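# Move tray to work bench, rack the tube by dot

## Task

Carry the tray from the staging bench to the work bench so that it rests wholly on the work bench top with nothing sticking out past its edge. Slide the tray's tube fully down into the blue rack if the dot on its cap is orange, or into the green rack if the dot is white. The tube must never touch the floor, or the task fails. The tray's bottles must finish upright inside the tray. One or both robots may be used. At the end every robot must have released everything and moved away, and no robot may have fallen or be left leaning, or the task fails. Nothing counts as done if only a robot's grip or push keeps it in place.

## Robot and tools

Robots: r1 and r2, two identical Hello Robot Stretch 3 units. Each has a differential-drive base (0.33 m long, 0.34 m wide, a passive omni wheel at the rear), a lift on a mast, and one telescoping arm that extends to the robot's right side. The base cannot slide sideways, so to move the gripper forward or back you drive the base. Turning on the spot pivots about the point midway between the drive wheels, 0.05 m behind the front edge; with the arm in and the wrist folded the turn sweeps a circle of radius 0.28 m, and an unfolded, level wrist reaches beyond it.

Frames: the base frame has its origin on the floor between the drive wheels, x forward, y left, z up. hand_pose is reported in it, at the point where closed fingertips meet; with wrist joints at zero its x axis points up, y back toward the mast, z toward the rear. The odometry frame is the base frame at scene start. Each robot reports in its own frames, so only images, lidar_m, wrist_depth_mm and head_depth_mm reveal where the robots stand relative to each other.

execute_actions: argument actions is a list with exactly one action (or empty, which only returns state and pictures). The action is an object keyed by robot name, "r1" and/or "r2". Under each name: "base", "joints", optionally "contact_limits". base takes one command only: {"translate_m": d}, a relative straight drive in metres from where the base last reported itself, forward positive, range -1 to 1; or {"rotate_rad": d}, a relative turn in radians, left (counter-clockwise seen from above) positive, range -3.2 to 3.2. joints holds absolute targets by name: lift_m 0 to 1.1 (arm height); arm_m 0 to 0.52 (extension); wrist_yaw_rad -1.345 to 4.42 (0 along the arm, positive toward the front, 3.0 folded over the base); wrist_pitch_rad -1.57 to 0.451 (0 level, negative tips fingers down); wrist_roll_rad -2.911 to 2.911 (0 fingers side by side); gripper_m -0.089 to 0.179 (larger is wider; real fingertip gap is about 0.007 m less when nearly shut and 0.025 m less when fully open, zero below 0.007); head_pan_rad -3.953 to 1.73 (0 ahead, positive left, -1.57 faces the arm); head_tilt_rad -1.53 to 0.419 (negative down). contact_limits takes arm_m only: a motor_effort percentage (1 to 100) at which the arm motion halts with contact_stop; lower is softer, too low stops immediately. All motions in an action start together; no action runs over 15 s. Anything omitted may keep pushing toward its earlier target. Unknown keys or out-of-range numbers refuse the whole call. cameras: list of names from r1_head_camera, r1_nav_camera, r1_wrist_camera, r2_head_camera, r2_nav_camera, r2_wrist_camera, or "all"; null/omitted gives all, [] gives none. A reported stop cancels the later calls in that reply.

wait: seconds 0 to 10; nothing new is commanded; returns state and pictures. zoom_image: camera plus region [x0, y0, x1, y1] in pixels from the top-left of that camera's latest full image, at most 504 by 504. finished_scene: scene, the number of the current scene; irreversible, and the result reports success and the next task.

Results: base_status and joint_status tell how each motion of the last accepted action ended: done (for the base, wheels turned the commanded amount even if slipping), off_target (stuck short and maybe still pushing), contact_stop, time_out, torque_fault (old target dropped; joint then holds unless slack or off). After a contact stop the arm or lift goes slack until commanded again; a slack lift may sink under load or keep pressing. Base, wrist and head have no contact stop. A wrist servo overloaded for several seconds switches off for 10 s. on_its_own lists things not commanded this call; "held at" is the held target. motor_effort is percent of maximum, positive toward larger values, peak in brackets; readings carry bias and noise. Positive wheel effort pushes forward. lidar_m: 12 distances in metres, 30-degree sectors, 1st straight ahead then counter-clockwise (4th left, 7th behind, 10th right), in a plane 0.17 m above the floor, range 0.15 to 12, "-" for nothing; misses glass and thin legs, sees the other robot, and its own parts can block sectors 5, 6, 9, 10. wrist_depth_mm (45 to 1000) and head_depth_mm (280 to 4000, image sideways): 7x7 grids of median depth, top-left first. base_odometry counts wheel turns; heading -3.142 to 3.142, left positive; turned_by_wheels and turned_by_imu give turn since last result; base_tilt in degrees, forward and right positive, with a fixed bias up to about 4.

Speed: full base speed (0.30 m/s, 1.9 rad/s) only with lift_m under 0.30, arm_m under 0.03 and wrist_yaw_rad over 2.54; otherwise 0.10 m/s and 0.63 rad/s.

Gripper: close to a value below the object's width to hold; open to at least 0.02 above the contact value to release. Readings never confirm a grasp.

Cautions: fold or unfold the wrist only with lift_m 0.32 to 0.95, wrist_pitch_rad -0.4, roll near 0; once folded, lift may go down to 0.25. With wrist_yaw_rad under -0.4 keep pitch at -0.5 or lower. The robot can tip if the arm presses something rigid with the gripper above about 0.45 m, if it drives while holding or hooking something fixed, or if it snags furniture (backing up is worst); reverse in small steps, free the gripper, lower lift_m to about 0.2. Robots pressing hard against each other end the run, and touching bases press hard after millimetres; their travel under one command can differ by up to 2.5 cm per metre, dangerous when sharing a load. Avoid drops, slams, hard pushes, and the tube ever reaching the floor. Loose objects may get brief nudges. The robot holds the last command while you think.

Each tool is called after ">>>" in YAML: its name, and indented under it one key for each argument.

## Session

>>> execute_actions:
  actions: []

Scene clock: 0.00 s.
r1.base_odometry: x=+0.000 y=+0.000 heading=+0.000 (m, m, rad; r1's odometry frame)
r1.turned_by_wheels: +0.000 (rad since the last result)
r1.turned_by_imu: +0.000 (rad since the last result)
r1.base_tilt: forward=-1.7 right=-0.1 (deg)
r1.lidar_m: 1.11 1.84 2.67 1.47 1.98 1.84 1.28 2.39 2.12 1.16 0.98 0.97
r1.head_depth_mm: 962 966 968 978 982 986 992 / 1028 1035 1043 1047 1051 1063 1065 / 1112 1117 1126 1133 1142 1146 1149 / 1208 1217 1224 1229 1239 1246 1253 / 1322 1328 1335 1349 1355 1364 1372 / 1453 1464 1479 1490 1501 1513 1525 / 1616 1632 1655 1663 1666 1698 1707
r1.base_status: not commanded
r1.joint_positions: lift_m=+0.332 arm_m=+0.001 wrist_yaw_rad=+2.984 wrist_pitch_rad=-0.553 wrist_roll_rad=+0.005 gripper_m=+0.037 head_pan_rad=-0.015 head_tilt_rad=-0.002
r1.joint_status: not commanded
r1.motor_effort: left_wheel=+0 right_wheel=+0 lift_m=+27 arm_m=+0 wrist_yaw_rad=+0 wrist_pitch_rad=+6 wrist_roll_rad=+0 gripper_m=+1 head_pan_rad=+0 head_tilt_rad=+3 (%)
r1.hand_pose: x=+0.0110 y=+0.0565 z=+0.3159 quat_wxyz=(+0.246, +0.695, +0.138, +0.661) (m; r1's base frame)
r1.wrist_depth_mm: - - - - - - - / - - - - - - - / 798 813 833 822 871 856 895 / 654 669 679 680 703 701 708 / 562 554 - 569 574 591 594 / 489 506 - - 518 513 515 / - - - - 443 452 459
r2.base_odometry: x=+0.000 y=+0.000 heading=+0.000 (m, m, rad; r2's odometry frame)
r2.turned_by_wheels: +0.000 (rad since the last result)
r2.turned_by_imu: +0.000 (rad since the last result)
r2.base_tilt: forward=-0.1 right=+0.3 (deg)
r2.lidar_m: 1.34 1.14 2.56 1.96 1.48 3.74 1.47 1.09 1.06 1.11 1.56 4.09
r2.head_depth_mm: 1621 2340 3776 3713 3747 3419 2223 / 1641 2362 - - - 3400 2215 / 1639 2102 - - - 3395 2193 / 1645 2242 - - - 2738 2098 / 1649 2400 - - - 1862 2197 / 1659 2398 - - - 1489 2175 / 1672 2428 - - - 1412 2048
r2.base_status: not commanded
r2.joint_positions: lift_m=+0.376 arm_m=+0.003 wrist_yaw_rad=+2.929 wrist_pitch_rad=-0.401 wrist_roll_rad=+0.013 gripper_m=+0.037 head_pan_rad=-0.017 head_tilt_rad=+0.009
r2.joint_status: not commanded
r2.motor_effort: left_wheel=-1 right_wheel=+0 lift_m=+40 arm_m=+0 wrist_yaw_rad=+0 wrist_pitch_rad=+4 wrist_roll_rad=+0 gripper_m=+0 head_pan_rad=+0 head_tilt_rad=+2 (%)
r2.hand_pose: x=+0.0265 y=+0.0739 z=+0.3920 quat_wxyz=(+0.214, +0.708, +0.066, +0.670) (m; r2's base frame)
r2.wrist_depth_mm: - - - - - - - / - - - - - - - / - - - - - - - / - - - - 981 975 949 / 849 804 818 818 815 776 751 / 689 671 - 656 - 641 630 / 592 578 550 557 554 543 540
pictures: r1_head_camera (sideways: a quarter turn clockwise sets it upright), r1_nav_camera (sideways: a quarter turn counterclockwise sets it upright), r1_wrist_camera, r2_head_camera (sideways: a quarter turn clockwise sets it upright), r2_nav_camera (sideways: a quarter turn counterclockwise sets it upright), r2_wrist_camera
Images, in order (width x height): r1_head_camera 896x504, r1_nav_camera 672x504, r1_wrist_camera 644x364, r2_head_camera 896x504, r2_nav_camera 672x504, r2_wrist_camera 644x364.

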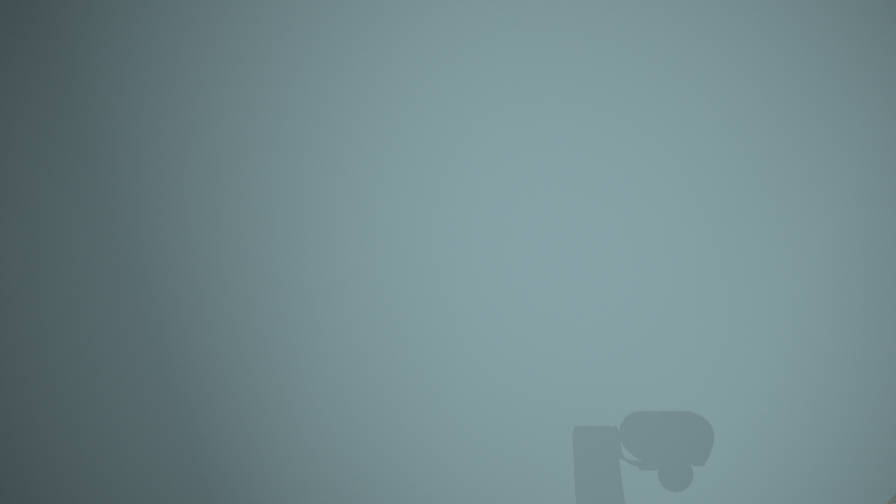

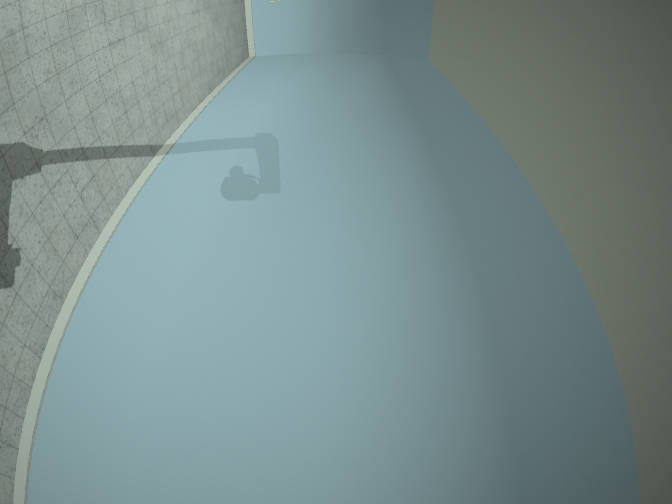

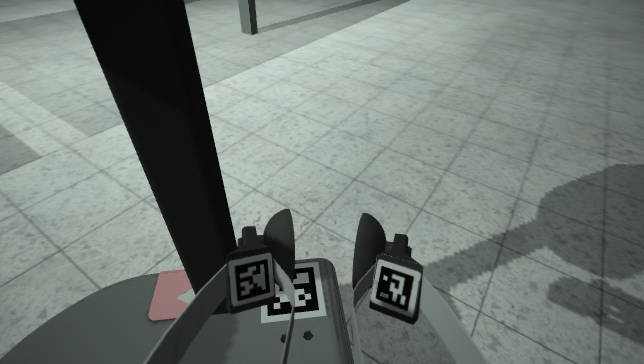

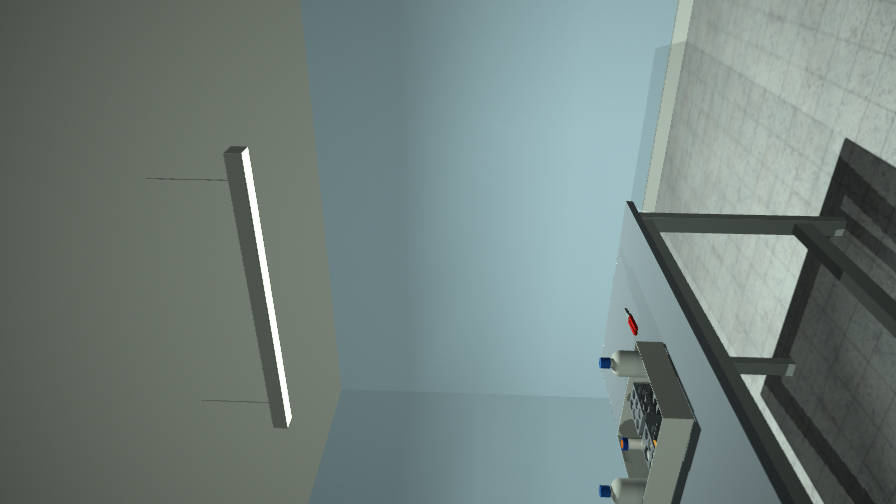

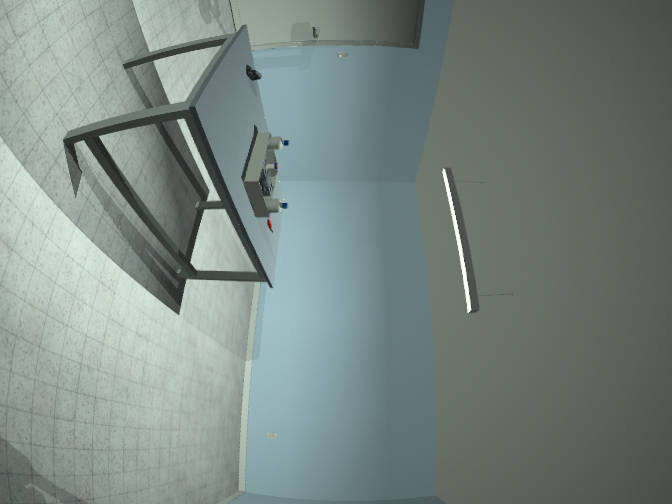

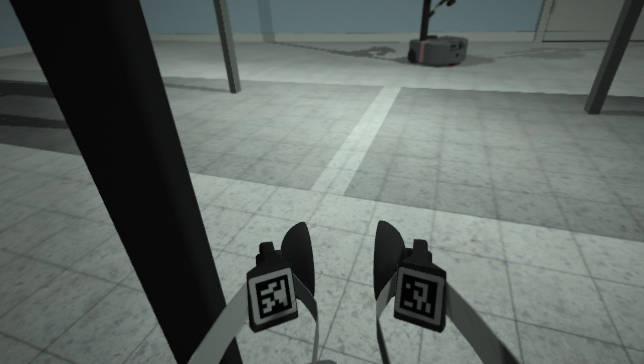

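>>> execute_actions:
  actions:
    - {"r1":{"joints":{"head_pan_rad":1.57,"head_tilt_rad":-0.4}},"r2":{"joints":{"head_pan_rad":0.5,"head_tilt_rad":-0.5}}}
  cameras: ["r1_head_camera","r1_nav_camera","r2_head_camera","r2_nav_camera"]

>>> execute_actions:
  actions:
    - {"r1":{"joints":{"head_pan_rad":-3.14,"head_tilt_rad":-0.4}},"r2":{"joints":{"head_pan_rad":-3.14,"head_tilt_rad":-0.4}}}
  cameras: ["r1_head_camera","r1_nav_camera","r2_head_camera","r2_nav_camera"]

>>> execute_actions:
  actions:
    - {"r1":{"joints":{"head_pan_rad":-1.57,"head_tilt_rad":-0.4}},"r2":{"joints":{"head_pan_rad":-1.57,"head_tilt_rad":-0.4}}}
  cameras: ["r1_head_camera","r1_nav_camera","r2_head_camera","r2_nav_camera"]

Scene clock: 8.03 s.
r1.base_odometry: x=+0.000 y=+0.000 heading=+0.000 (m, m, rad; r1's odometry frame)
r1.turned_by_wheels: +0.000 (rad since the last result)
r1.turned_by_imu: +0.000 (rad since the last result)
r1.base_tilt: forward=-1.6 right=+0.0 (deg)
r1.lidar_m: 1.10 1.84 2.67 1.47 1.98 1.85 1.27 2.39 2.12 1.15 0.98 0.97
r1.head_depth_mm: - - - 2897 2218 1727 1429 / - - 2528 3026 2203 1724 1424 / - - 2069 3030 2188 1718 1420 / - - 2049 2760 2191 1718 1414 / - - 2026 1609 2012 1712 1411 / - - 2015 2840 2170 1702 1403 / 3709 - - 2807 2142 1702 1402
r1.base_status: not commanded
r1.joint_positions: lift_m=+0.332 arm_m=+0.001 wrist_yaw_rad=+2.984 wrist_pitch_rad=-0.553 wrist_roll_rad=+0.005 gripper_m=+0.037 head_pan_rad=+1.563 head_tilt_rad=-0.395
r1.joint_status: all done
r1.motor_effort: left_wheel=-1(0) right_wheel=-1(0) lift_m=+27(27) arm_m=+0(0) wrist_yaw_rad=+0(1) wrist_pitch_rad=+6(6) wrist_roll_rad=+0(0) gripper_m=+0(1) head_pan_rad=+5(57) head_tilt_rad=-2(23) (%)
r1.hand_pose: x=+0.0110 y=+0.0565 z=+0.3159 quat_wxyz=(+0.246, +0.695, +0.138, +0.661) (m; r1's base frame)
r1.wrist_depth_mm: - - - - - - - / - - - - - - - / 797 791 835 870 862 878 880 / 660 653 701 675 700 698 714 / 570 563 - 580 595 592 601 / 478 510 - - 521 514 510 / - - - - 431 451 455
r2.base_odometry: x=+0.000 y=+0.000 heading=+0.000 (m, m, rad; r2's odometry frame)
r2.turned_by_wheels: +0.000 (rad since the last result)
r2.turned_by_imu: +0.000 (rad since the last result)
r2.base_tilt: forward=+0.2 right=+0.2 (deg)
r2.lidar_m: 1.34 1.14 2.56 1.96 1.48 3.72 1.47 1.10 1.07 1.11 1.56 4.08
r2.head_depth_mm: - - 1837 2596 1967 1580 1286 / - - 1944 2425 2032 1575 1282 / 3682 - 1861 1459 2021 1569 1276 / 3483 3813 - 1309 1841 1509 1273 / 3302 3593 3748 2484 1988 1549 1263 / 3118 3359 3597 2624 1975 1534 1261 / 2940 3171 3439 2715 1955 1529 1251
r2.base_status: not commanded
r2.joint_positions: lift_m=+0.376 arm_m=+0.003 wrist_yaw_rad=+2.929 wrist_pitch_rad=-0.401 wrist_roll_rad=+0.013 gripper_m=+0.037 head_pan_rad=+0.493 head_tilt_rad=-0.493
r2.joint_status: all done
r2.motor_effort: left_wheel=-1(1) right_wheel=+0(0) lift_m=+40(39) arm_m=-1(1) wrist_yaw_rad=+0(1) wrist_pitch_rad=+4(4) wrist_roll_rad=+0(0) gripper_m=+1(0) head_pan_rad=+2(28) head_tilt_rad=-3(31) (%)
r2.hand_pose: x=+0.0265 y=+0.0739 z=+0.3920 quat_wxyz=(+0.214, +0.708, +0.066, +0.670) (m; r2's base frame)
r2.wrist_depth_mm: - - - - - - - / - - - - - - - / - - - - - - - / - - - - 969 973 942 / 848 822 819 830 807 775 752 / 686 671 - 671 - 651 633 / 586 584 549 561 544 542 539
pictures: r1_head_camera (sideways: a quarter turn clockwise sets it upright), r1_nav_camera (sideways: a quarter turn counterclockwise sets it upright), r2_head_camera (sideways: a quarter turn clockwise sets it upright), r2_nav_camera (sideways: a quarter turn counterclockwise sets it upright)
Images, in order (width x height): r1_head_camera 896x504, r1_nav_camera 672x504, r2_head_camera 896x504, r2_nav_camera 672x504.

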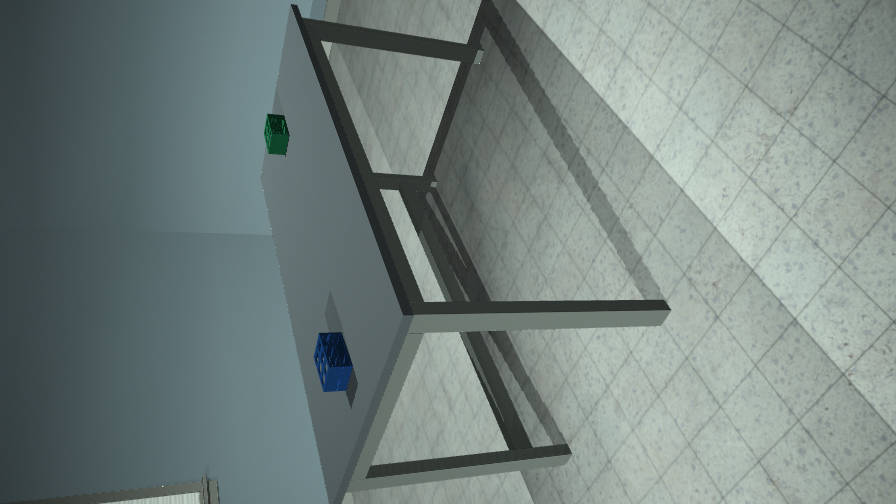

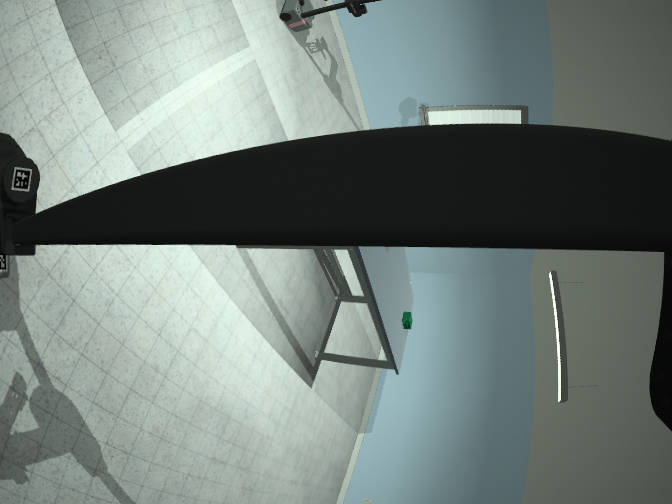

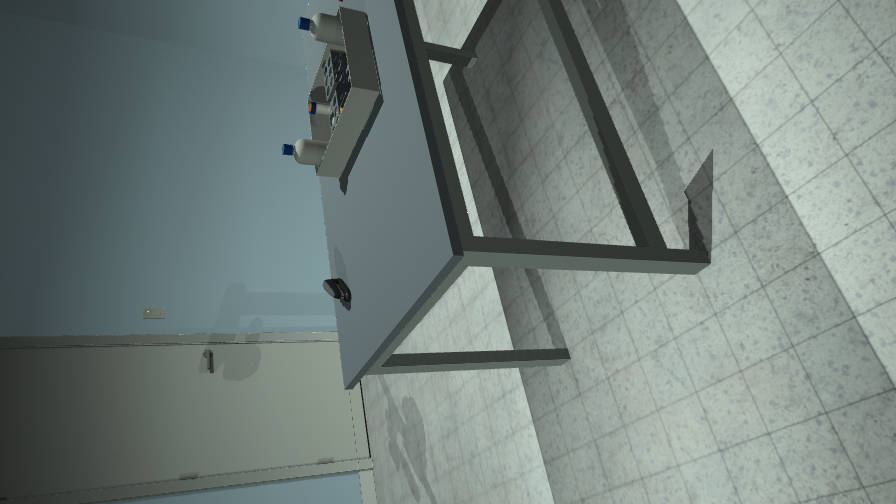

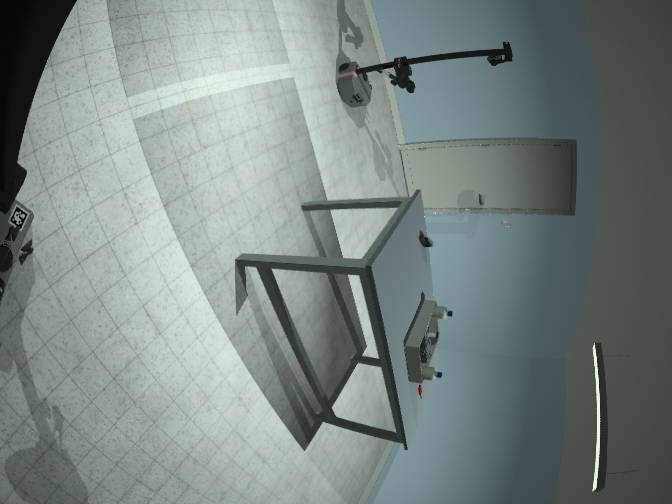

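Scene clock: 10.80 s.
r1.base_odometry: x=+0.000 y=+0.000 heading=+0.000 (m, m, rad; r1's odometry frame)
r1.turned_by_wheels: +0.000 (rad since the last result)
r1.turned_by_imu: +0.000 (rad since the last result)
r1.base_tilt: forward=-1.6 right=+0.0 (deg)
r1.lidar_m: 1.10 1.83 2.67 1.46 1.98 1.84 1.28 2.39 2.12 1.16 0.98 0.97
r1.head_depth_mm: 3545 3733 3813 2635 2059 1730 1429 / 3737 - - 2612 2117 1739 1418 / - - 2061 1434 2026 1634 1415 / - - 1900 2451 2195 1710 1413 / - - 1799 2714 2175 1715 1412 / - - 2021 2865 2167 1712 1408 / - - 2424 2974 2157 1709 1405
r1.base_status: not commanded
r1.joint_positions: lift_m=+0.332 arm_m=+0.001 wrist_yaw_rad=+2.984 wrist_pitch_rad=-0.553 wrist_roll_rad=+0.005 gripper_m=+0.037 head_pan_rad=-3.133 head_tilt_rad=-0.395
r1.joint_status: all done
r1.motor_effort: left_wheel=+0(0) right_wheel=+0(0) lift_m=+27(27) arm_m=+0(0) wrist_yaw_rad=+0(0) wrist_pitch_rad=+6(6) wrist_roll_rad=+0(0) gripper_m=+0(1) head_pan_rad=-5(56) head_tilt_rad=-2(2) (%)
r1.hand_pose: x=+0.0110 y=+0.0565 z=+0.3159 quat_wxyz=(+0.246, +0.695, +0.138, +0.661) (m; r1's base frame)
r1.wrist_depth_mm: - - - - - - - / - - - - - - - / 793 821 827 863 854 845 898 / 671 677 688 697 698 709 722 / 542 565 - 581 601 600 600 / 491 514 - - 523 526 521 / - - - - 444 457 449
r2.base_odometry: x=+0.000 y=+0.000 heading=+0.000 (m, m, rad; r2's odometry frame)
r2.turned_by_wheels: +0.000 (rad since the last result)
r2.turned_by_imu: +0.000 (rad since the last result)
r2.base_tilt: forward=+0.0 right=+0.2 (deg)
r2.lidar_m: 1.34 1.14 2.55 1.96 1.48 3.74 1.48 1.10 1.06 1.11 1.56 4.09
r2.head_depth_mm: 3294 3855 - 3539 2326 1720 1370 / 2501 2823 3252 3268 2285 1710 1362 / 2026 2216 2447 2785 2287 1703 1355 / 1687 1825 1990 2202 2199 1683 1342 / 1452 1551 1670 1811 1955 1669 1340 / 1277 1353 1446 1539 1655 1634 1333 / 1139 1198 1269 1342 1430 1496 1329
r2.base_status: not commanded
r2.joint_positions: lift_m=+0.376 arm_m=+0.003 wrist_yaw_rad=+2.929 wrist_pitch_rad=-0.401 wrist_roll_rad=+0.013 gripper_m=+0.037 head_pan_rad=-3.133 head_tilt_rad=-0.409
r2.joint_status: all done
r2.motor_effort: left_wheel=-1(1) right_wheel=+0(0) lift_m=+40(40) arm_m=+0(0) wrist_yaw_rad=+0(1) wrist_pitch_rad=+4(4) wrist_roll_rad=+0(0) gripper_m=+0(0) head_pan_rad=-3(34) head_tilt_rad=+4(14) (%)
r2.hand_pose: x=+0.0265 y=+0.0739 z=+0.3920 quat_wxyz=(+0.214, +0.708, +0.066, +0.670) (m; r2's base frame)
r2.wrist_depth_mm: - - - - - - - / - - - - - - - / - - - - - - - / - - - - 969 964 944 / 857 815 813 824 810 770 765 / 695 682 - 654 - 644 624 / 586 573 549 565 551 541 538
pictures: r1_head_camera (sideways: a quarter turn clockwise sets it upright), r1_nav_camera (sideways: a quarter turn counterclockwise sets it upright), r2_head_camera (sideways: a quarter turn clockwise sets it upright), r2_nav_camera (sideways: a quarter turn counterclockwise sets it upright)
Images, in order (width x height): r1_head_camera 896x504, r1_nav_camera 672x504, r2_head_camera 896x504, r2_nav_camera 672x504.

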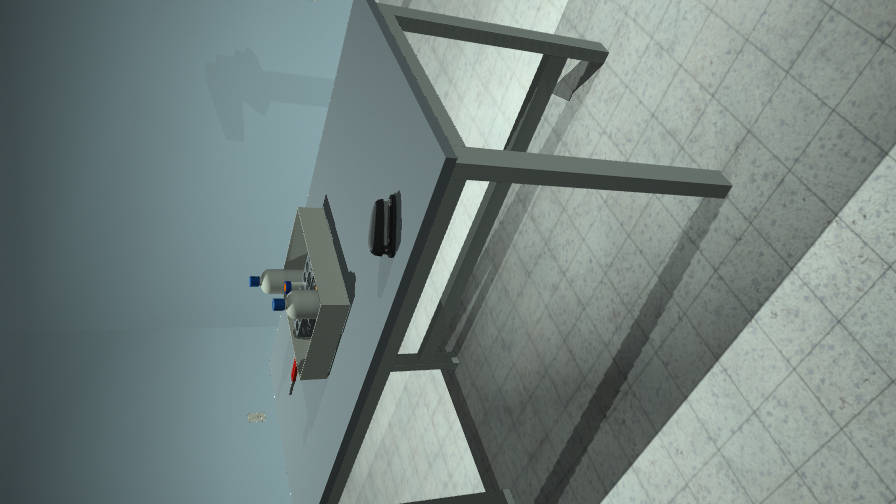

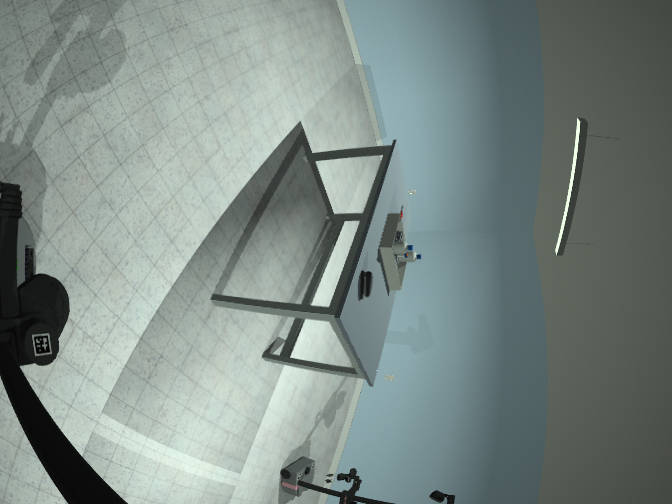

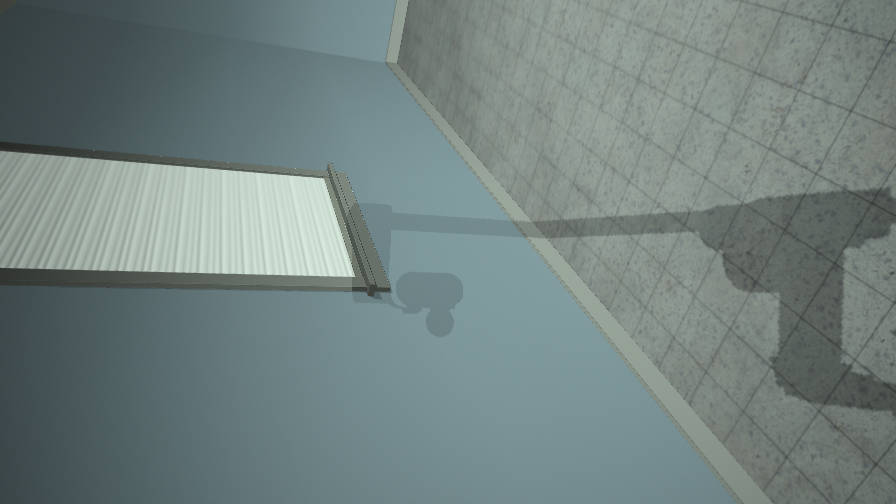

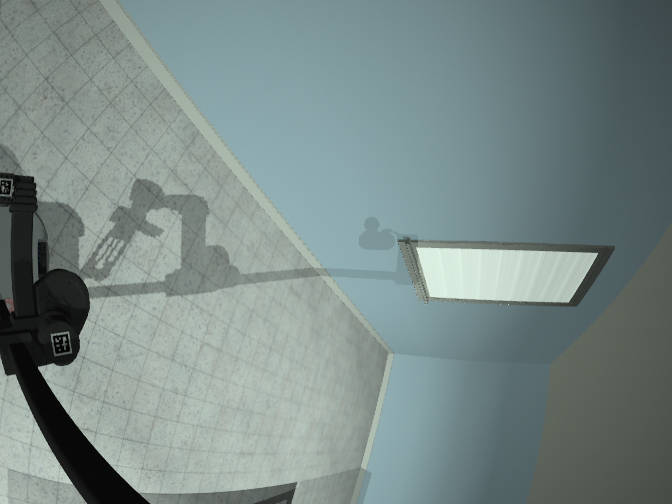

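Scene clock: 12.17 s.
r1.base_odometry: x=+0.000 y=+0.000 heading=+0.000 (m, m, rad; r1's odometry frame)
r1.turned_by_wheels: +0.000 (rad since the last result)
r1.turned_by_imu: +0.000 (rad since the last result)
r1.base_tilt: forward=-1.7 right=+0.0 (deg)
r1.lidar_m: 1.10 1.83 2.67 1.47 1.98 1.84 1.28 2.38 2.12 1.16 0.98 0.97
r1.head_depth_mm: 1766 1955 2197 2516 2197 1732 1422 / 1513 1655 1847 2052 2110 1728 1418 / 1345 1460 1598 1756 1954 1724 1416 / 1212 1308 1406 1536 1683 1712 1420 / 1094 1174 1259 1367 1476 1594 1411 / 1030 1095 1167 1250 1346 1456 1412 / 952 1008 1069 1139 1219 1306 1345
r1.base_status: not commanded
r1.joint_positions: lift_m=+0.332 arm_m=+0.001 wrist_yaw_rad=+2.984 wrist_pitch_rad=-0.553 wrist_roll_rad=+0.005 gripper_m=+0.037 head_pan_rad=-1.577 head_tilt_rad=-0.395
r1.joint_status: all done
r1.motor_effort: left_wheel=+0(1) right_wheel=-1(0) lift_m=+27(27) arm_m=+0(0) wrist_yaw_rad=+0(1) wrist_pitch_rad=+6(6) wrist_roll_rad=+1(0) gripper_m=+0(1) head_pan_rad=+5(56) head_tilt_rad=-1(2) (%)
r1.hand_pose: x=+0.0110 y=+0.0565 z=+0.3159 quat_wxyz=(+0.246, +0.695, +0.138, +0.661) (m; r1's base frame)
r1.wrist_depth_mm: - - - - - - - / - - - - - - - / 798 808 816 846 846 870 893 / 661 663 660 710 697 698 722 / 564 558 - 599 593 595 610 / 486 516 - - 521 509 511 / - - - - 438 452 452
r2.base_odometry: x=+0.000 y=+0.000 heading=+0.000 (m, m, rad; r2's odometry frame)
r2.turned_by_wheels: +0.000 (rad since the last result)
r2.turned_by_imu: +0.000 (rad since the last result)
r2.base_tilt: forward=+0.1 right=+0.3 (deg)
r2.lidar_m: 1.34 1.14 2.56 1.96 1.48 3.75 1.47 1.10 1.07 1.12 1.55 4.07
r2.head_depth_mm: 870 918 973 1031 1107 1185 1255 / 915 967 1032 1098 1178 1271 1320 / 968 1023 1097 1172 1267 1368 1355 / 1023 1092 1166 1255 1362 1484 1342 / 1087 1171 1250 1351 1481 1571 1340 / 1163 1250 1351 1475 1618 1659 1332 / 1244 1350 1473 1617 1788 1659 1329
r2.base_status: not commanded
r2.joint_positions: lift_m=+0.376 arm_m=+0.003 wrist_yaw_rad=+2.929 wrist_pitch_rad=-0.401 wrist_roll_rad=+0.013 gripper_m=+0.037 head_pan_rad=-1.577 head_tilt_rad=-0.408
r2.joint_status: all done
r2.motor_effort: left_wheel=-1(0) right_wheel=+0(0) lift_m=+39(39) arm_m=-1(1) wrist_yaw_rad=-1(1) wrist_pitch_rad=+4(4) wrist_roll_rad=+0(0) gripper_m=+0(1) head_pan_rad=+3(33) head_tilt_rad=+3(6) (%)
r2.hand_pose: x=+0.0265 y=+0.0739 z=+0.3920 quat_wxyz=(+0.214, +0.708, +0.066, +0.670) (m; r2's base frame)
r2.wrist_depth_mm: - - - - - - - / - - - - - - - / - - - - - - - / - - - - - 973 927 / 845 811 812 826 819 770 752 / 694 675 - 657 - 638 628 / 586 580 548 558 548 545 537
pictures: r1_head_camera (sideways: a quarter turn clockwise sets it upright), r1_nav_camera (sideways: a quarter turn counterclockwise sets it upright), r2_head_camera (sideways: a quarter turn clockwise sets it upright), r2_nav_camera (sideways: a quarter turn counterclockwise sets it upright)
Images, in order (width x height): r1_head_camera 896x504, r1_nav_camera 672x504, r2_head_camera 896x504, r2_nav_camera 672x504.

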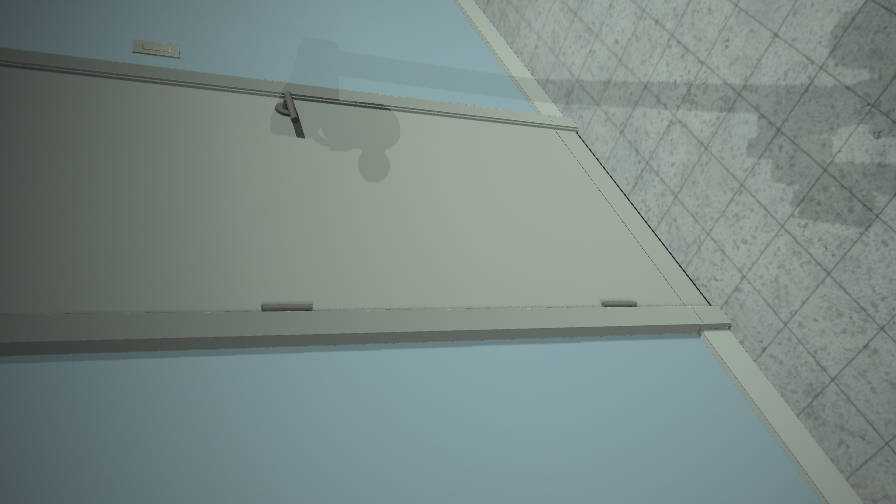

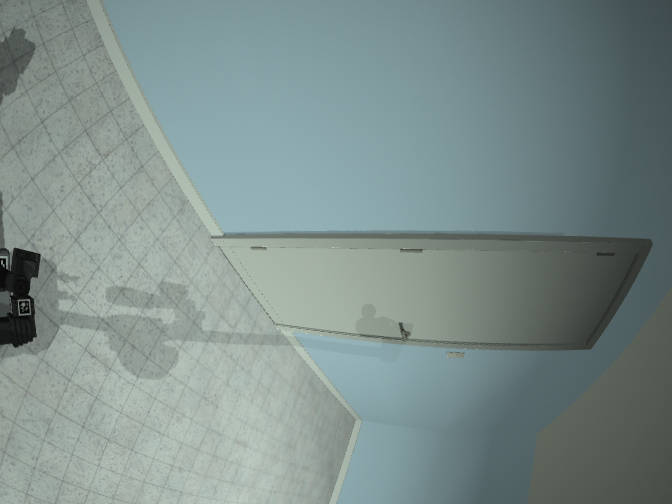

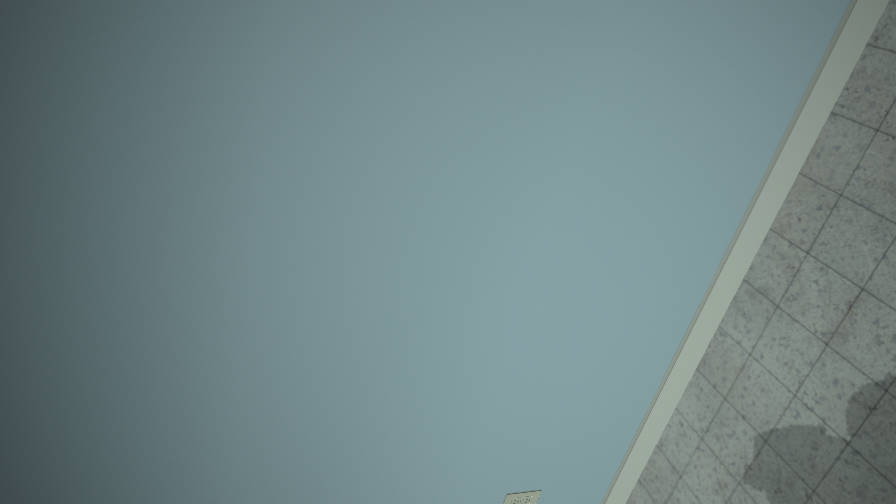

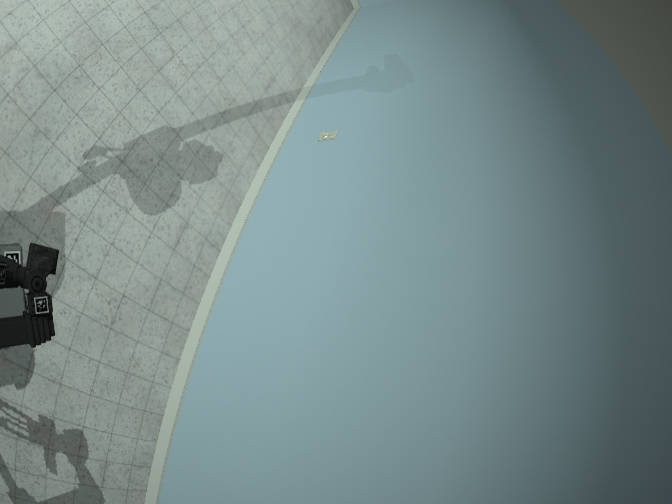

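>>> execute_actions:
  actions:
    - {"r1":{"base":{"rotate_rad":-2.70},"joints":{"lift_m":0.28}},"r2":{"base":{"rotate_rad":-0.127},"joints":{"lift_m":0.28}}}
  cameras: []

>>> execute_actions:
  actions:
    - {"r1":{"base":{"translate_m":1.0}},"r2":{"base":{"translate_m":1.0}}}
  cameras: []

>>> execute_actions:
  actions:
    - {"r1":{"base":{"translate_m":0.55}},"r2":{"base":{"translate_m":0.37}}}
  cameras: []

>>> execute_actions:
  actions:
    - {"r1":{"base":{"rotate_rad":0.363},"joints":{"head_tilt_rad":-0.8}},"r2":{"base":{"rotate_rad":2.73},"joints":{"head_tilt_rad":-0.8}}}
  cameras: ["r1_head_camera","r1_nav_camera","r2_head_camera","r2_nav_camera"]

Scene clock: 36.93 s.
r1.base_odometry: x=+0.000 y=+0.000 heading=-2.700 (m, m, rad; r1's odometry frame)
r1.turned_by_wheels: -2.700 (rad since the last result)
r1.turned_by_imu: -2.691 (rad since the last result)
r1.base_tilt: forward=-1.6 right=+0.1 (deg)
r1.lidar_m: 2.39 2.38 1.21 0.98 0.98 1.07 1.68 2.66 1.47 1.98 1.84 1.28
r1.head_depth_mm: 3848 - 2097 2395 2056 1692 1428 / 3723 - - 2875 2209 1733 1422 / 3574 3793 - 2872 2180 1721 1417 / 3416 3691 - 3005 2188 1713 1414 / 3353 3566 3763 3000 2170 1709 1407 / 3231 3450 3704 2988 2178 1711 1408 / 3110 3339 3563 2815 2163 1704 1411
r1.base_status: done
r1.joint_positions: lift_m=+0.280 arm_m=+0.001 wrist_yaw_rad=+2.984 wrist_pitch_rad=-0.553 wrist_roll_rad=+0.005 gripper_m=+0.037 head_pan_rad=-1.577 head_tilt_rad=-0.395
r1.joint_status: all done
r1.motor_effort: left_wheel=+1(12) right_wheel=-2(4) lift_m=+25(24) arm_m=-1(1) wrist_yaw_rad=+0(0) wrist_pitch_rad=+6(6) wrist_roll_rad=+0(0) gripper_m=+0(0) head_pan_rad=+5(5) head_tilt_rad=-3(2) (%)
r1.hand_pose: x=+0.0110 y=+0.0565 z=+0.2638 quat_wxyz=(+0.247, +0.695, +0.138, +0.661) (m; r1's base frame)
r1.wrist_depth_mm: 741 - 931 - - - - / 807 - 948 972 - - - / 708 719 712 727 753 796 798 / 583 600 596 597 621 605 637 / 493 519 - 524 522 517 528 / - - - - 459 450 459 / - - - - 394 402 398
r2.base_odometry: x=+0.000 y=+0.000 heading=-0.127 (m, m, rad; r2's odometry frame)
r2.turned_by_wheels: -0.127 (rad since the last result)
r2.turned_by_imu: -0.127 (rad since the last result)
r2.base_tilt: forward=+0.1 right=+0.2 (deg)
r2.lidar_m: 1.54 1.14 1.74 1.96 2.02 2.75 1.69 1.14 1.06 1.08 1.38 3.01
r2.head_depth_mm: 847 896 956 1016 1090 1178 1262 / 880 933 998 1068 1152 1239 1310 / 916 977 1043 1124 1214 1317 1353 / 955 1021 1095 1184 1279 1403 1344 / 997 1074 1148 1246 1358 1498 1343 / 1044 1126 1211 1321 1446 1559 1335 / 1096 1184 1283 1410 1548 1626 1330
r2.base_status: done
r2.joint_positions: lift_m=+0.280 arm_m=+0.003 wrist_yaw_rad=+2.929 wrist_pitch_rad=-0.402 wrist_roll_rad=+0.013 gripper_m=+0.037 head_pan_rad=-1.577 head_tilt_rad=-0.408
r2.joint_status: all done
r2.motor_effort: left_wheel=+1(4) right_wheel=-1(5) lift_m=+31(35) arm_m=-1(0) wrist_yaw_rad=-1(1) wrist_pitch_rad=+4(4) wrist_roll_rad=+0(0) gripper_m=+1(0) head_pan_rad=+3(3) head_tilt_rad=+4(4) (%)
r2.hand_pose: x=+0.0265 y=+0.0738 z=+0.2966 quat_wxyz=(+0.215, +0.708, +0.066, +0.670) (m; r2's base frame)
r2.wrist_depth_mm: - - - - - - - / - - - - - - - / - - - - - - 969 / 881 - 853 819 810 784 758 / 688 673 665 672 655 629 614 / 561 554 - 536 - 519 512 / 472 481 - - 445 440 436
pictures: none
No camera images: the call's "cameras" was empty. Leave "cameras" out to get every camera's image.

Scene clock: 42.10 s.
r1.base_odometry: x=-0.904 y=-0.428 heading=-2.700 (m, m, rad; r1's odometry frame)
r1.turned_by_wheels: +0.000 (rad since the last result)
r1.turned_by_imu: +0.000 (rad since the last result)
r1.base_tilt: forward=-1.7 right=+0.0 (deg)
r1.lidar_m: 1.40 3.22 1.64 1.31 1.31 1.46 2.29 2.07 2.37 0.73 1.35 1.49
r1.head_depth_mm: 3484 3762 - 3054 2206 1730 1423 / 3383 3617 - 3033 2189 1720 1421 / 3240 3486 3753 3042 2198 1725 1415 / 3155 3365 3640 3018 2195 1713 1413 / 3028 3230 3490 2982 914 923 1057 / 2951 3164 3349 1252 912 1612 1408 / 2830 3018 3244 1251 906 1559 1399
r1.base_status: done
r1.joint_positions: lift_m=+0.280 arm_m=+0.001 wrist_yaw_rad=+2.984 wrist_pitch_rad=-0.553 wrist_roll_rad=+0.005 gripper_m=+0.037 head_pan_rad=-1.577 head_tilt_rad=-0.395
r1.joint_status: not commanded
r1.motor_effort: left_wheel=+2(12) right_wheel=-2(4) lift_m=+25(24) arm_m=-1(1) wrist_yaw_rad=-1(0) wrist_pitch_rad=+6(6) wrist_roll_rad=+0(0) gripper_m=+0(0) head_pan_rad=+5(5) head_tilt_rad=-3(2) (%)
r1.hand_pose: x=+0.0110 y=+0.0564 z=+0.2637 quat_wxyz=(+0.247, +0.695, +0.139, +0.661) (m; r1's base frame)
r1.wrist_depth_mm: - - - - - - - / 900 - 962 967 959 - - / 692 705 728 744 749 746 791 / 588 588 601 611 622 630 623 / 490 512 - 537 511 521 527 / - - - - 465 455 462 / - - - - 386 402 402
r2.base_odometry: x=+0.992 y=-0.127 heading=-0.127 (m, m, rad; r2's odometry frame)
r2.turned_by_wheels: +0.000 (rad since the last result)
r2.turned_by_imu: +0.009 (rad since the last result)
r2.base_tilt: forward=+0.1 right=+0.3 (deg)
r2.lidar_m: 0.87 0.60 0.56 0.56 4.28 2.10 2.33 1.58 1.48 1.50 1.93 3.20
r2.head_depth_mm: 1182 1260 1340 1425 1526 1609 1367 / 1239 1306 1394 1489 1605 1659 1360 / 1288 1364 1464 1574 1699 1704 1357 / 1344 1430 1531 1658 1795 1689 1347 / 1408 1510 1626 1748 1908 1682 1340 / 1474 1585 1704 1870 2006 1665 1334 / 1547 1671 1811 1996 2099 1651 1325
r2.base_status: done
r2.joint_positions: lift_m=+0.280 arm_m=+0.003 wrist_yaw_rad=+2.929 wrist_pitch_rad=-0.402 wrist_roll_rad=+0.013 gripper_m=+0.037 head_pan_rad=-1.577 head_tilt_rad=-0.408
r2.joint_status: not commanded
r2.motor_effort: left_wheel=+0(8) right_wheel=-1(4) lift_m=+31(31) arm_m=+0(0) wrist_yaw_rad=-1(0) wrist_pitch_rad=+4(4) wrist_roll_rad=+0(0) gripper_m=+1(0) head_pan_rad=+2(2) head_tilt_rad=+4(4) (%)
r2.hand_pose: x=+0.0265 y=+0.0738 z=+0.2965 quat_wxyz=(+0.215, +0.708, +0.066, +0.670) (m; r2's base frame)
r2.wrist_depth_mm: - - - - - - - / - - - - - - - / - - - 682 639 605 578 / 888 - 803 820 801 745 733 / 687 666 660 675 654 626 615 / 564 551 - 535 - 517 513 / 477 483 - - 447 441 435
pictures: none
No camera images: the call's "cameras" was empty. Leave "cameras" out to get every camera's image.

Scene clock: 45.63 s.
r1.base_odometry: x=-1.401 y=-0.663 heading=-2.700 (m, m, rad; r1's odometry frame)
r1.turned_by_wheels: +0.000 (rad since the last result)
r1.turned_by_imu: +0.000 (rad since the last result)
r1.base_tilt: forward=-1.6 right=-0.1 (deg)
r1.lidar_m: 0.88 2.78 1.88 1.51 1.50 1.67 2.62 2.51 0.86 1.17 1.16 0.86
r1.head_depth_mm: 3326 3597 - 3031 931 801 1428 / 3165 3415 3707 1280 928 772 1423 / 3074 3322 3571 1273 921 744 1419 / 2947 3192 3423 1267 920 718 1380 / 2876 3084 3316 1260 914 718 1345 / 2747 2938 3134 1255 776 715 1301 / 2558 2839 3045 2964 870 713 635
r1.base_status: done
r1.joint_positions: lift_m=+0.280 arm_m=+0.001 wrist_yaw_rad=+2.984 wrist_pitch_rad=-0.553 wrist_roll_rad=+0.005 gripper_m=+0.037 head_pan_rad=-1.577 head_tilt_rad=-0.395
r1.joint_status: not commanded
r1.motor_effort: left_wheel=+1(10) right_wheel=-2(1) lift_m=+24(25) arm_m=-1(0) wrist_yaw_rad=+0(0) wrist_pitch_rad=+6(6) wrist_roll_rad=+0(0) gripper_m=+0(0) head_pan_rad=+5(5) head_tilt_rad=-2(1) (%)
r1.hand_pose: x=+0.0110 y=+0.0564 z=+0.2637 quat_wxyz=(+0.247, +0.695, +0.139, +0.661) (m; r1's base frame)
r1.wrist_depth_mm: - - - - - - - / 923 - 955 962 - - - / 711 722 730 739 753 734 778 / 583 576 601 600 618 623 646 / 489 514 - 528 518 523 530 / - - - - 461 446 459 / - - - - 389 399 407
r2.base_odometry: x=+1.359 y=-0.173 heading=-0.127 (m, m, rad; r2's odometry frame)
r2.turned_by_wheels: +0.000 (rad since the last result)
r2.turned_by_imu: +0.004 (rad since the last result)
r2.base_tilt: forward=+0.1 right=+0.3 (deg)
r2.lidar_m: 0.63 0.43 0.40 0.41 0.53 2.40 2.57 1.75 1.63 1.66 2.13 2.87
r2.head_depth_mm: 1317 1390 1478 1582 1683 1714 1368 / 1370 1453 1548 1651 1773 1710 1364 / 1430 1518 1622 1740 1879 1691 1355 / 1495 1585 1711 1826 1977 1680 1346 / 1555 1665 1781 1941 2051 1686 1343 / 1637 1749 1900 2073 2132 1668 1331 / 1723 1843 2011 2201 2214 1655 1324
r2.base_status: done
r2.joint_positions: lift_m=+0.280 arm_m=+0.003 wrist_yaw_rad=+2.929 wrist_pitch_rad=-0.402 wrist_roll_rad=+0.013 gripper_m=+0.037 head_pan_rad=-1.577 head_tilt_rad=-0.408
r2.joint_status: not commanded
r2.motor_effort: left_wheel=-1(7) right_wheel=+0(5) lift_m=+31(31) arm_m=+0(1) wrist_yaw_rad=+0(1) wrist_pitch_rad=+4(4) wrist_roll_rad=+0(0) gripper_m=+0(0) head_pan_rad=+3(3) head_tilt_rad=+5(4) (%)
r2.hand_pose: x=+0.0265 y=+0.0737 z=+0.2965 quat_wxyz=(+0.215, +0.708, +0.066, +0.670) (m; r2's base frame)
r2.wrist_depth_mm: - - - - - - - / 560 - - - - - - / 639 - - - - - - / 836 - 577 535 495 473 452 / 685 673 662 673 659 626 592 / 555 552 - 540 - 524 507 / 474 481 - - 446 441 442
pictures: none
No camera images: the call's "cameras" was empty. Leave "cameras" out to get every camera's image.

Scene clock: 48.47 s.
r1.base_odometry: x=-1.401 y=-0.663 heading=-2.337 (m, m, rad; r1's odometry frame)
r1.turned_by_wheels: +0.363 (rad since the last result)
r1.turned_by_imu: +0.362 (rad since the last result)
r1.base_tilt: forward=-1.7 right=+0.0 (deg)
r1.lidar_m: 2.78 2.16 1.57 1.50 1.56 2.15 2.51 0.86 1.21 1.16 1.21 0.87
r1.head_depth_mm: 2928 1064 855 732 1500 1313 1166 / 2918 1059 828 728 1494 1304 1162 / 2929 892 781 724 1482 1304 1159 / 2884 943 797 722 1479 1300 1157 / 2830 918 794 720 1464 1294 1147 / 2879 1003 797 715 1470 1296 1153 / 2874 1025 830 713 1460 1287 1147
r1.base_status: done
r1.joint_positions: lift_m=+0.280 arm_m=+0.001 wrist_yaw_rad=+2.984 wrist_pitch_rad=-0.553 wrist_roll_rad=+0.005 gripper_m=+0.037 head_pan_rad=-1.577 head_tilt_rad=-0.790
r1.joint_status: all done
r1.motor_effort: left_wheel=-2(9) right_wheel=+1(3) lift_m=+25(25) arm_m=+0(0) wrist_yaw_rad=-1(0) wrist_pitch_rad=+6(6) wrist_roll_rad=+0(0) gripper_m=+0(1) head_pan_rad=+5(5) head_tilt_rad=-3(29) (%)
r1.hand_pose: x=+0.0110 y=+0.0564 z=+0.2637 quat_wxyz=(+0.247, +0.695, +0.139, +0.661) (m; r1's base frame)
r1.wrist_depth_mm: - - - - - - - / 923 - 928 963 932 - - / 702 720 732 763 762 777 799 / 577 579 602 615 613 628 643 / 506 508 - 529 517 534 540 / - - - - 454 446 458 / - - - - 391 402 394
r2.base_odometry: x=+1.359 y=-0.173 heading=+2.603 (m, m, rad; r2's odometry frame)
r2.turned_by_wheels: +2.730 (rad since the last result)
r2.turned_by_imu: +2.735 (rad since the last result)
r2.base_tilt: forward=+0.1 right=+0.2 (deg)
r2.lidar_m: 2.40 2.27 1.69 1.63 1.70 2.36 2.87 0.56 0.42 0.40 0.42 0.58
r2.head_depth_mm: 2563 2910 998 725 632 1302 1086 / 2592 2889 924 690 642 1291 1104 / 2595 2869 947 713 639 1289 1097 / 2545 2781 886 707 635 1277 1092 / 2587 2873 949 709 629 1267 1083 / 2625 2842 943 740 626 1264 1082 / 2615 2856 933 734 620 1259 1075
r2.base_status: done
r2.joint_positions: lift_m=+0.280 arm_m=+0.003 wrist_yaw_rad=+2.929 wrist_pitch_rad=-0.402 wrist_roll_rad=+0.013 gripper_m=+0.037 head_pan_rad=-1.577 head_tilt_rad=-0.790
r2.joint_status: all done
r2.motor_effort: left_wheel=-2(7) right_wheel=+1(7) lift_m=+31(32) arm_m=-1(1) wrist_yaw_rad=-1(1) wrist_pitch_rad=+4(4) wrist_roll_rad=+0(0) gripper_m=+1(0) head_pan_rad=+3(2) head_tilt_rad=-4(31) (%)
r2.hand_pose: x=+0.0265 y=+0.0737 z=+0.2965 quat_wxyz=(+0.215, +0.708, +0.066, +0.670) (m; r2's base frame)
r2.wrist_depth_mm: - - - - - - - / - - - - - - - / - - - - - - - / 877 - 849 827 804 794 774 / 688 675 665 672 654 631 616 / 561 549 - 535 - 518 506 / 476 482 - - 449 444 441
pictures: r1_head_camera (sideways: a quarter turn clockwise sets it upright), r1_nav_camera (sideways: a quarter turn counterclockwise sets it upright), r2_head_camera (sideways: a quarter turn clockwise sets it upright), r2_nav_camera (sideways: a quarter turn counterclockwise sets it upright)
Images, in order (width x height): r1_head_camera 896x504, r1_nav_camera 672x504, r2_head_camera 896x504, r2_nav_camera 672x504.

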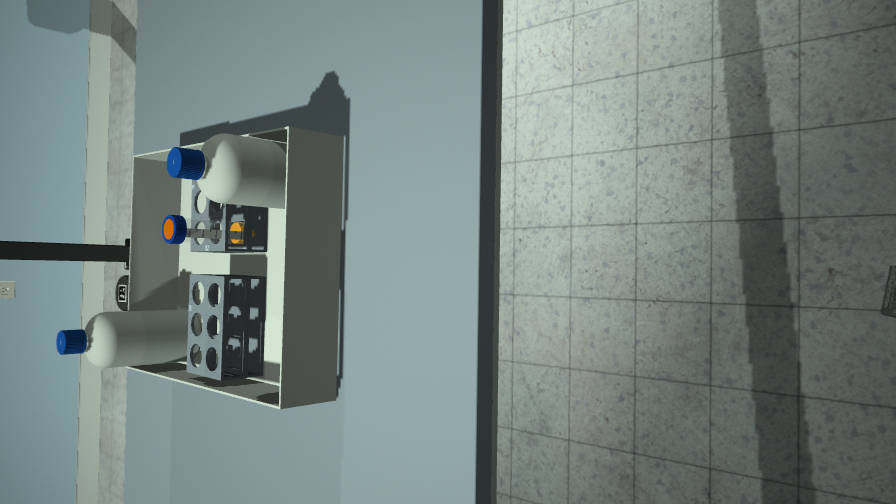

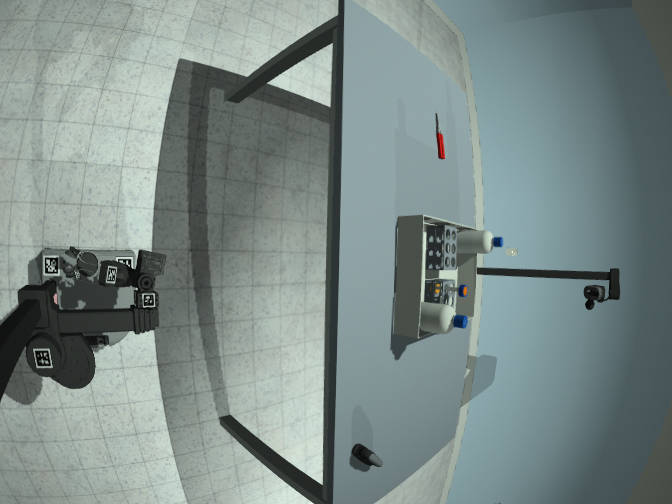

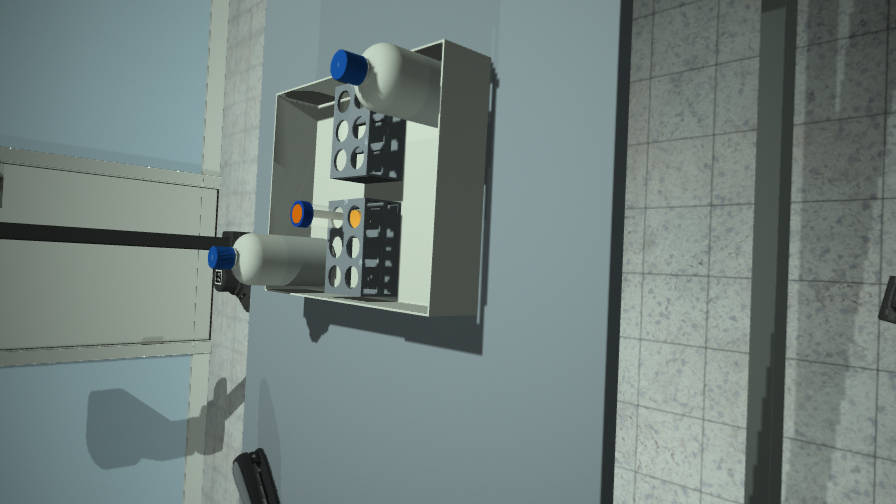

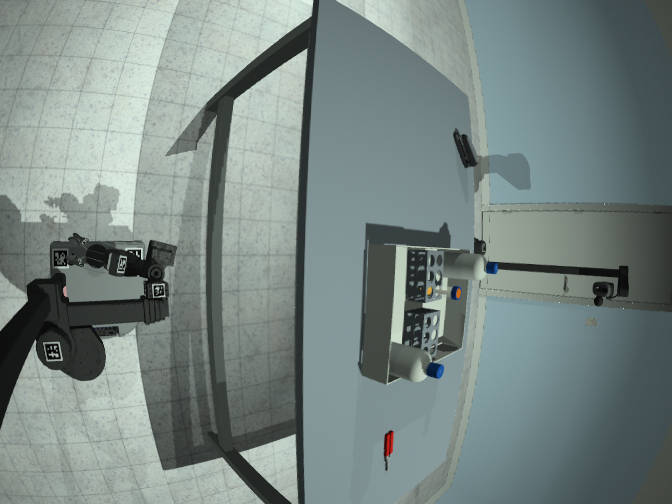

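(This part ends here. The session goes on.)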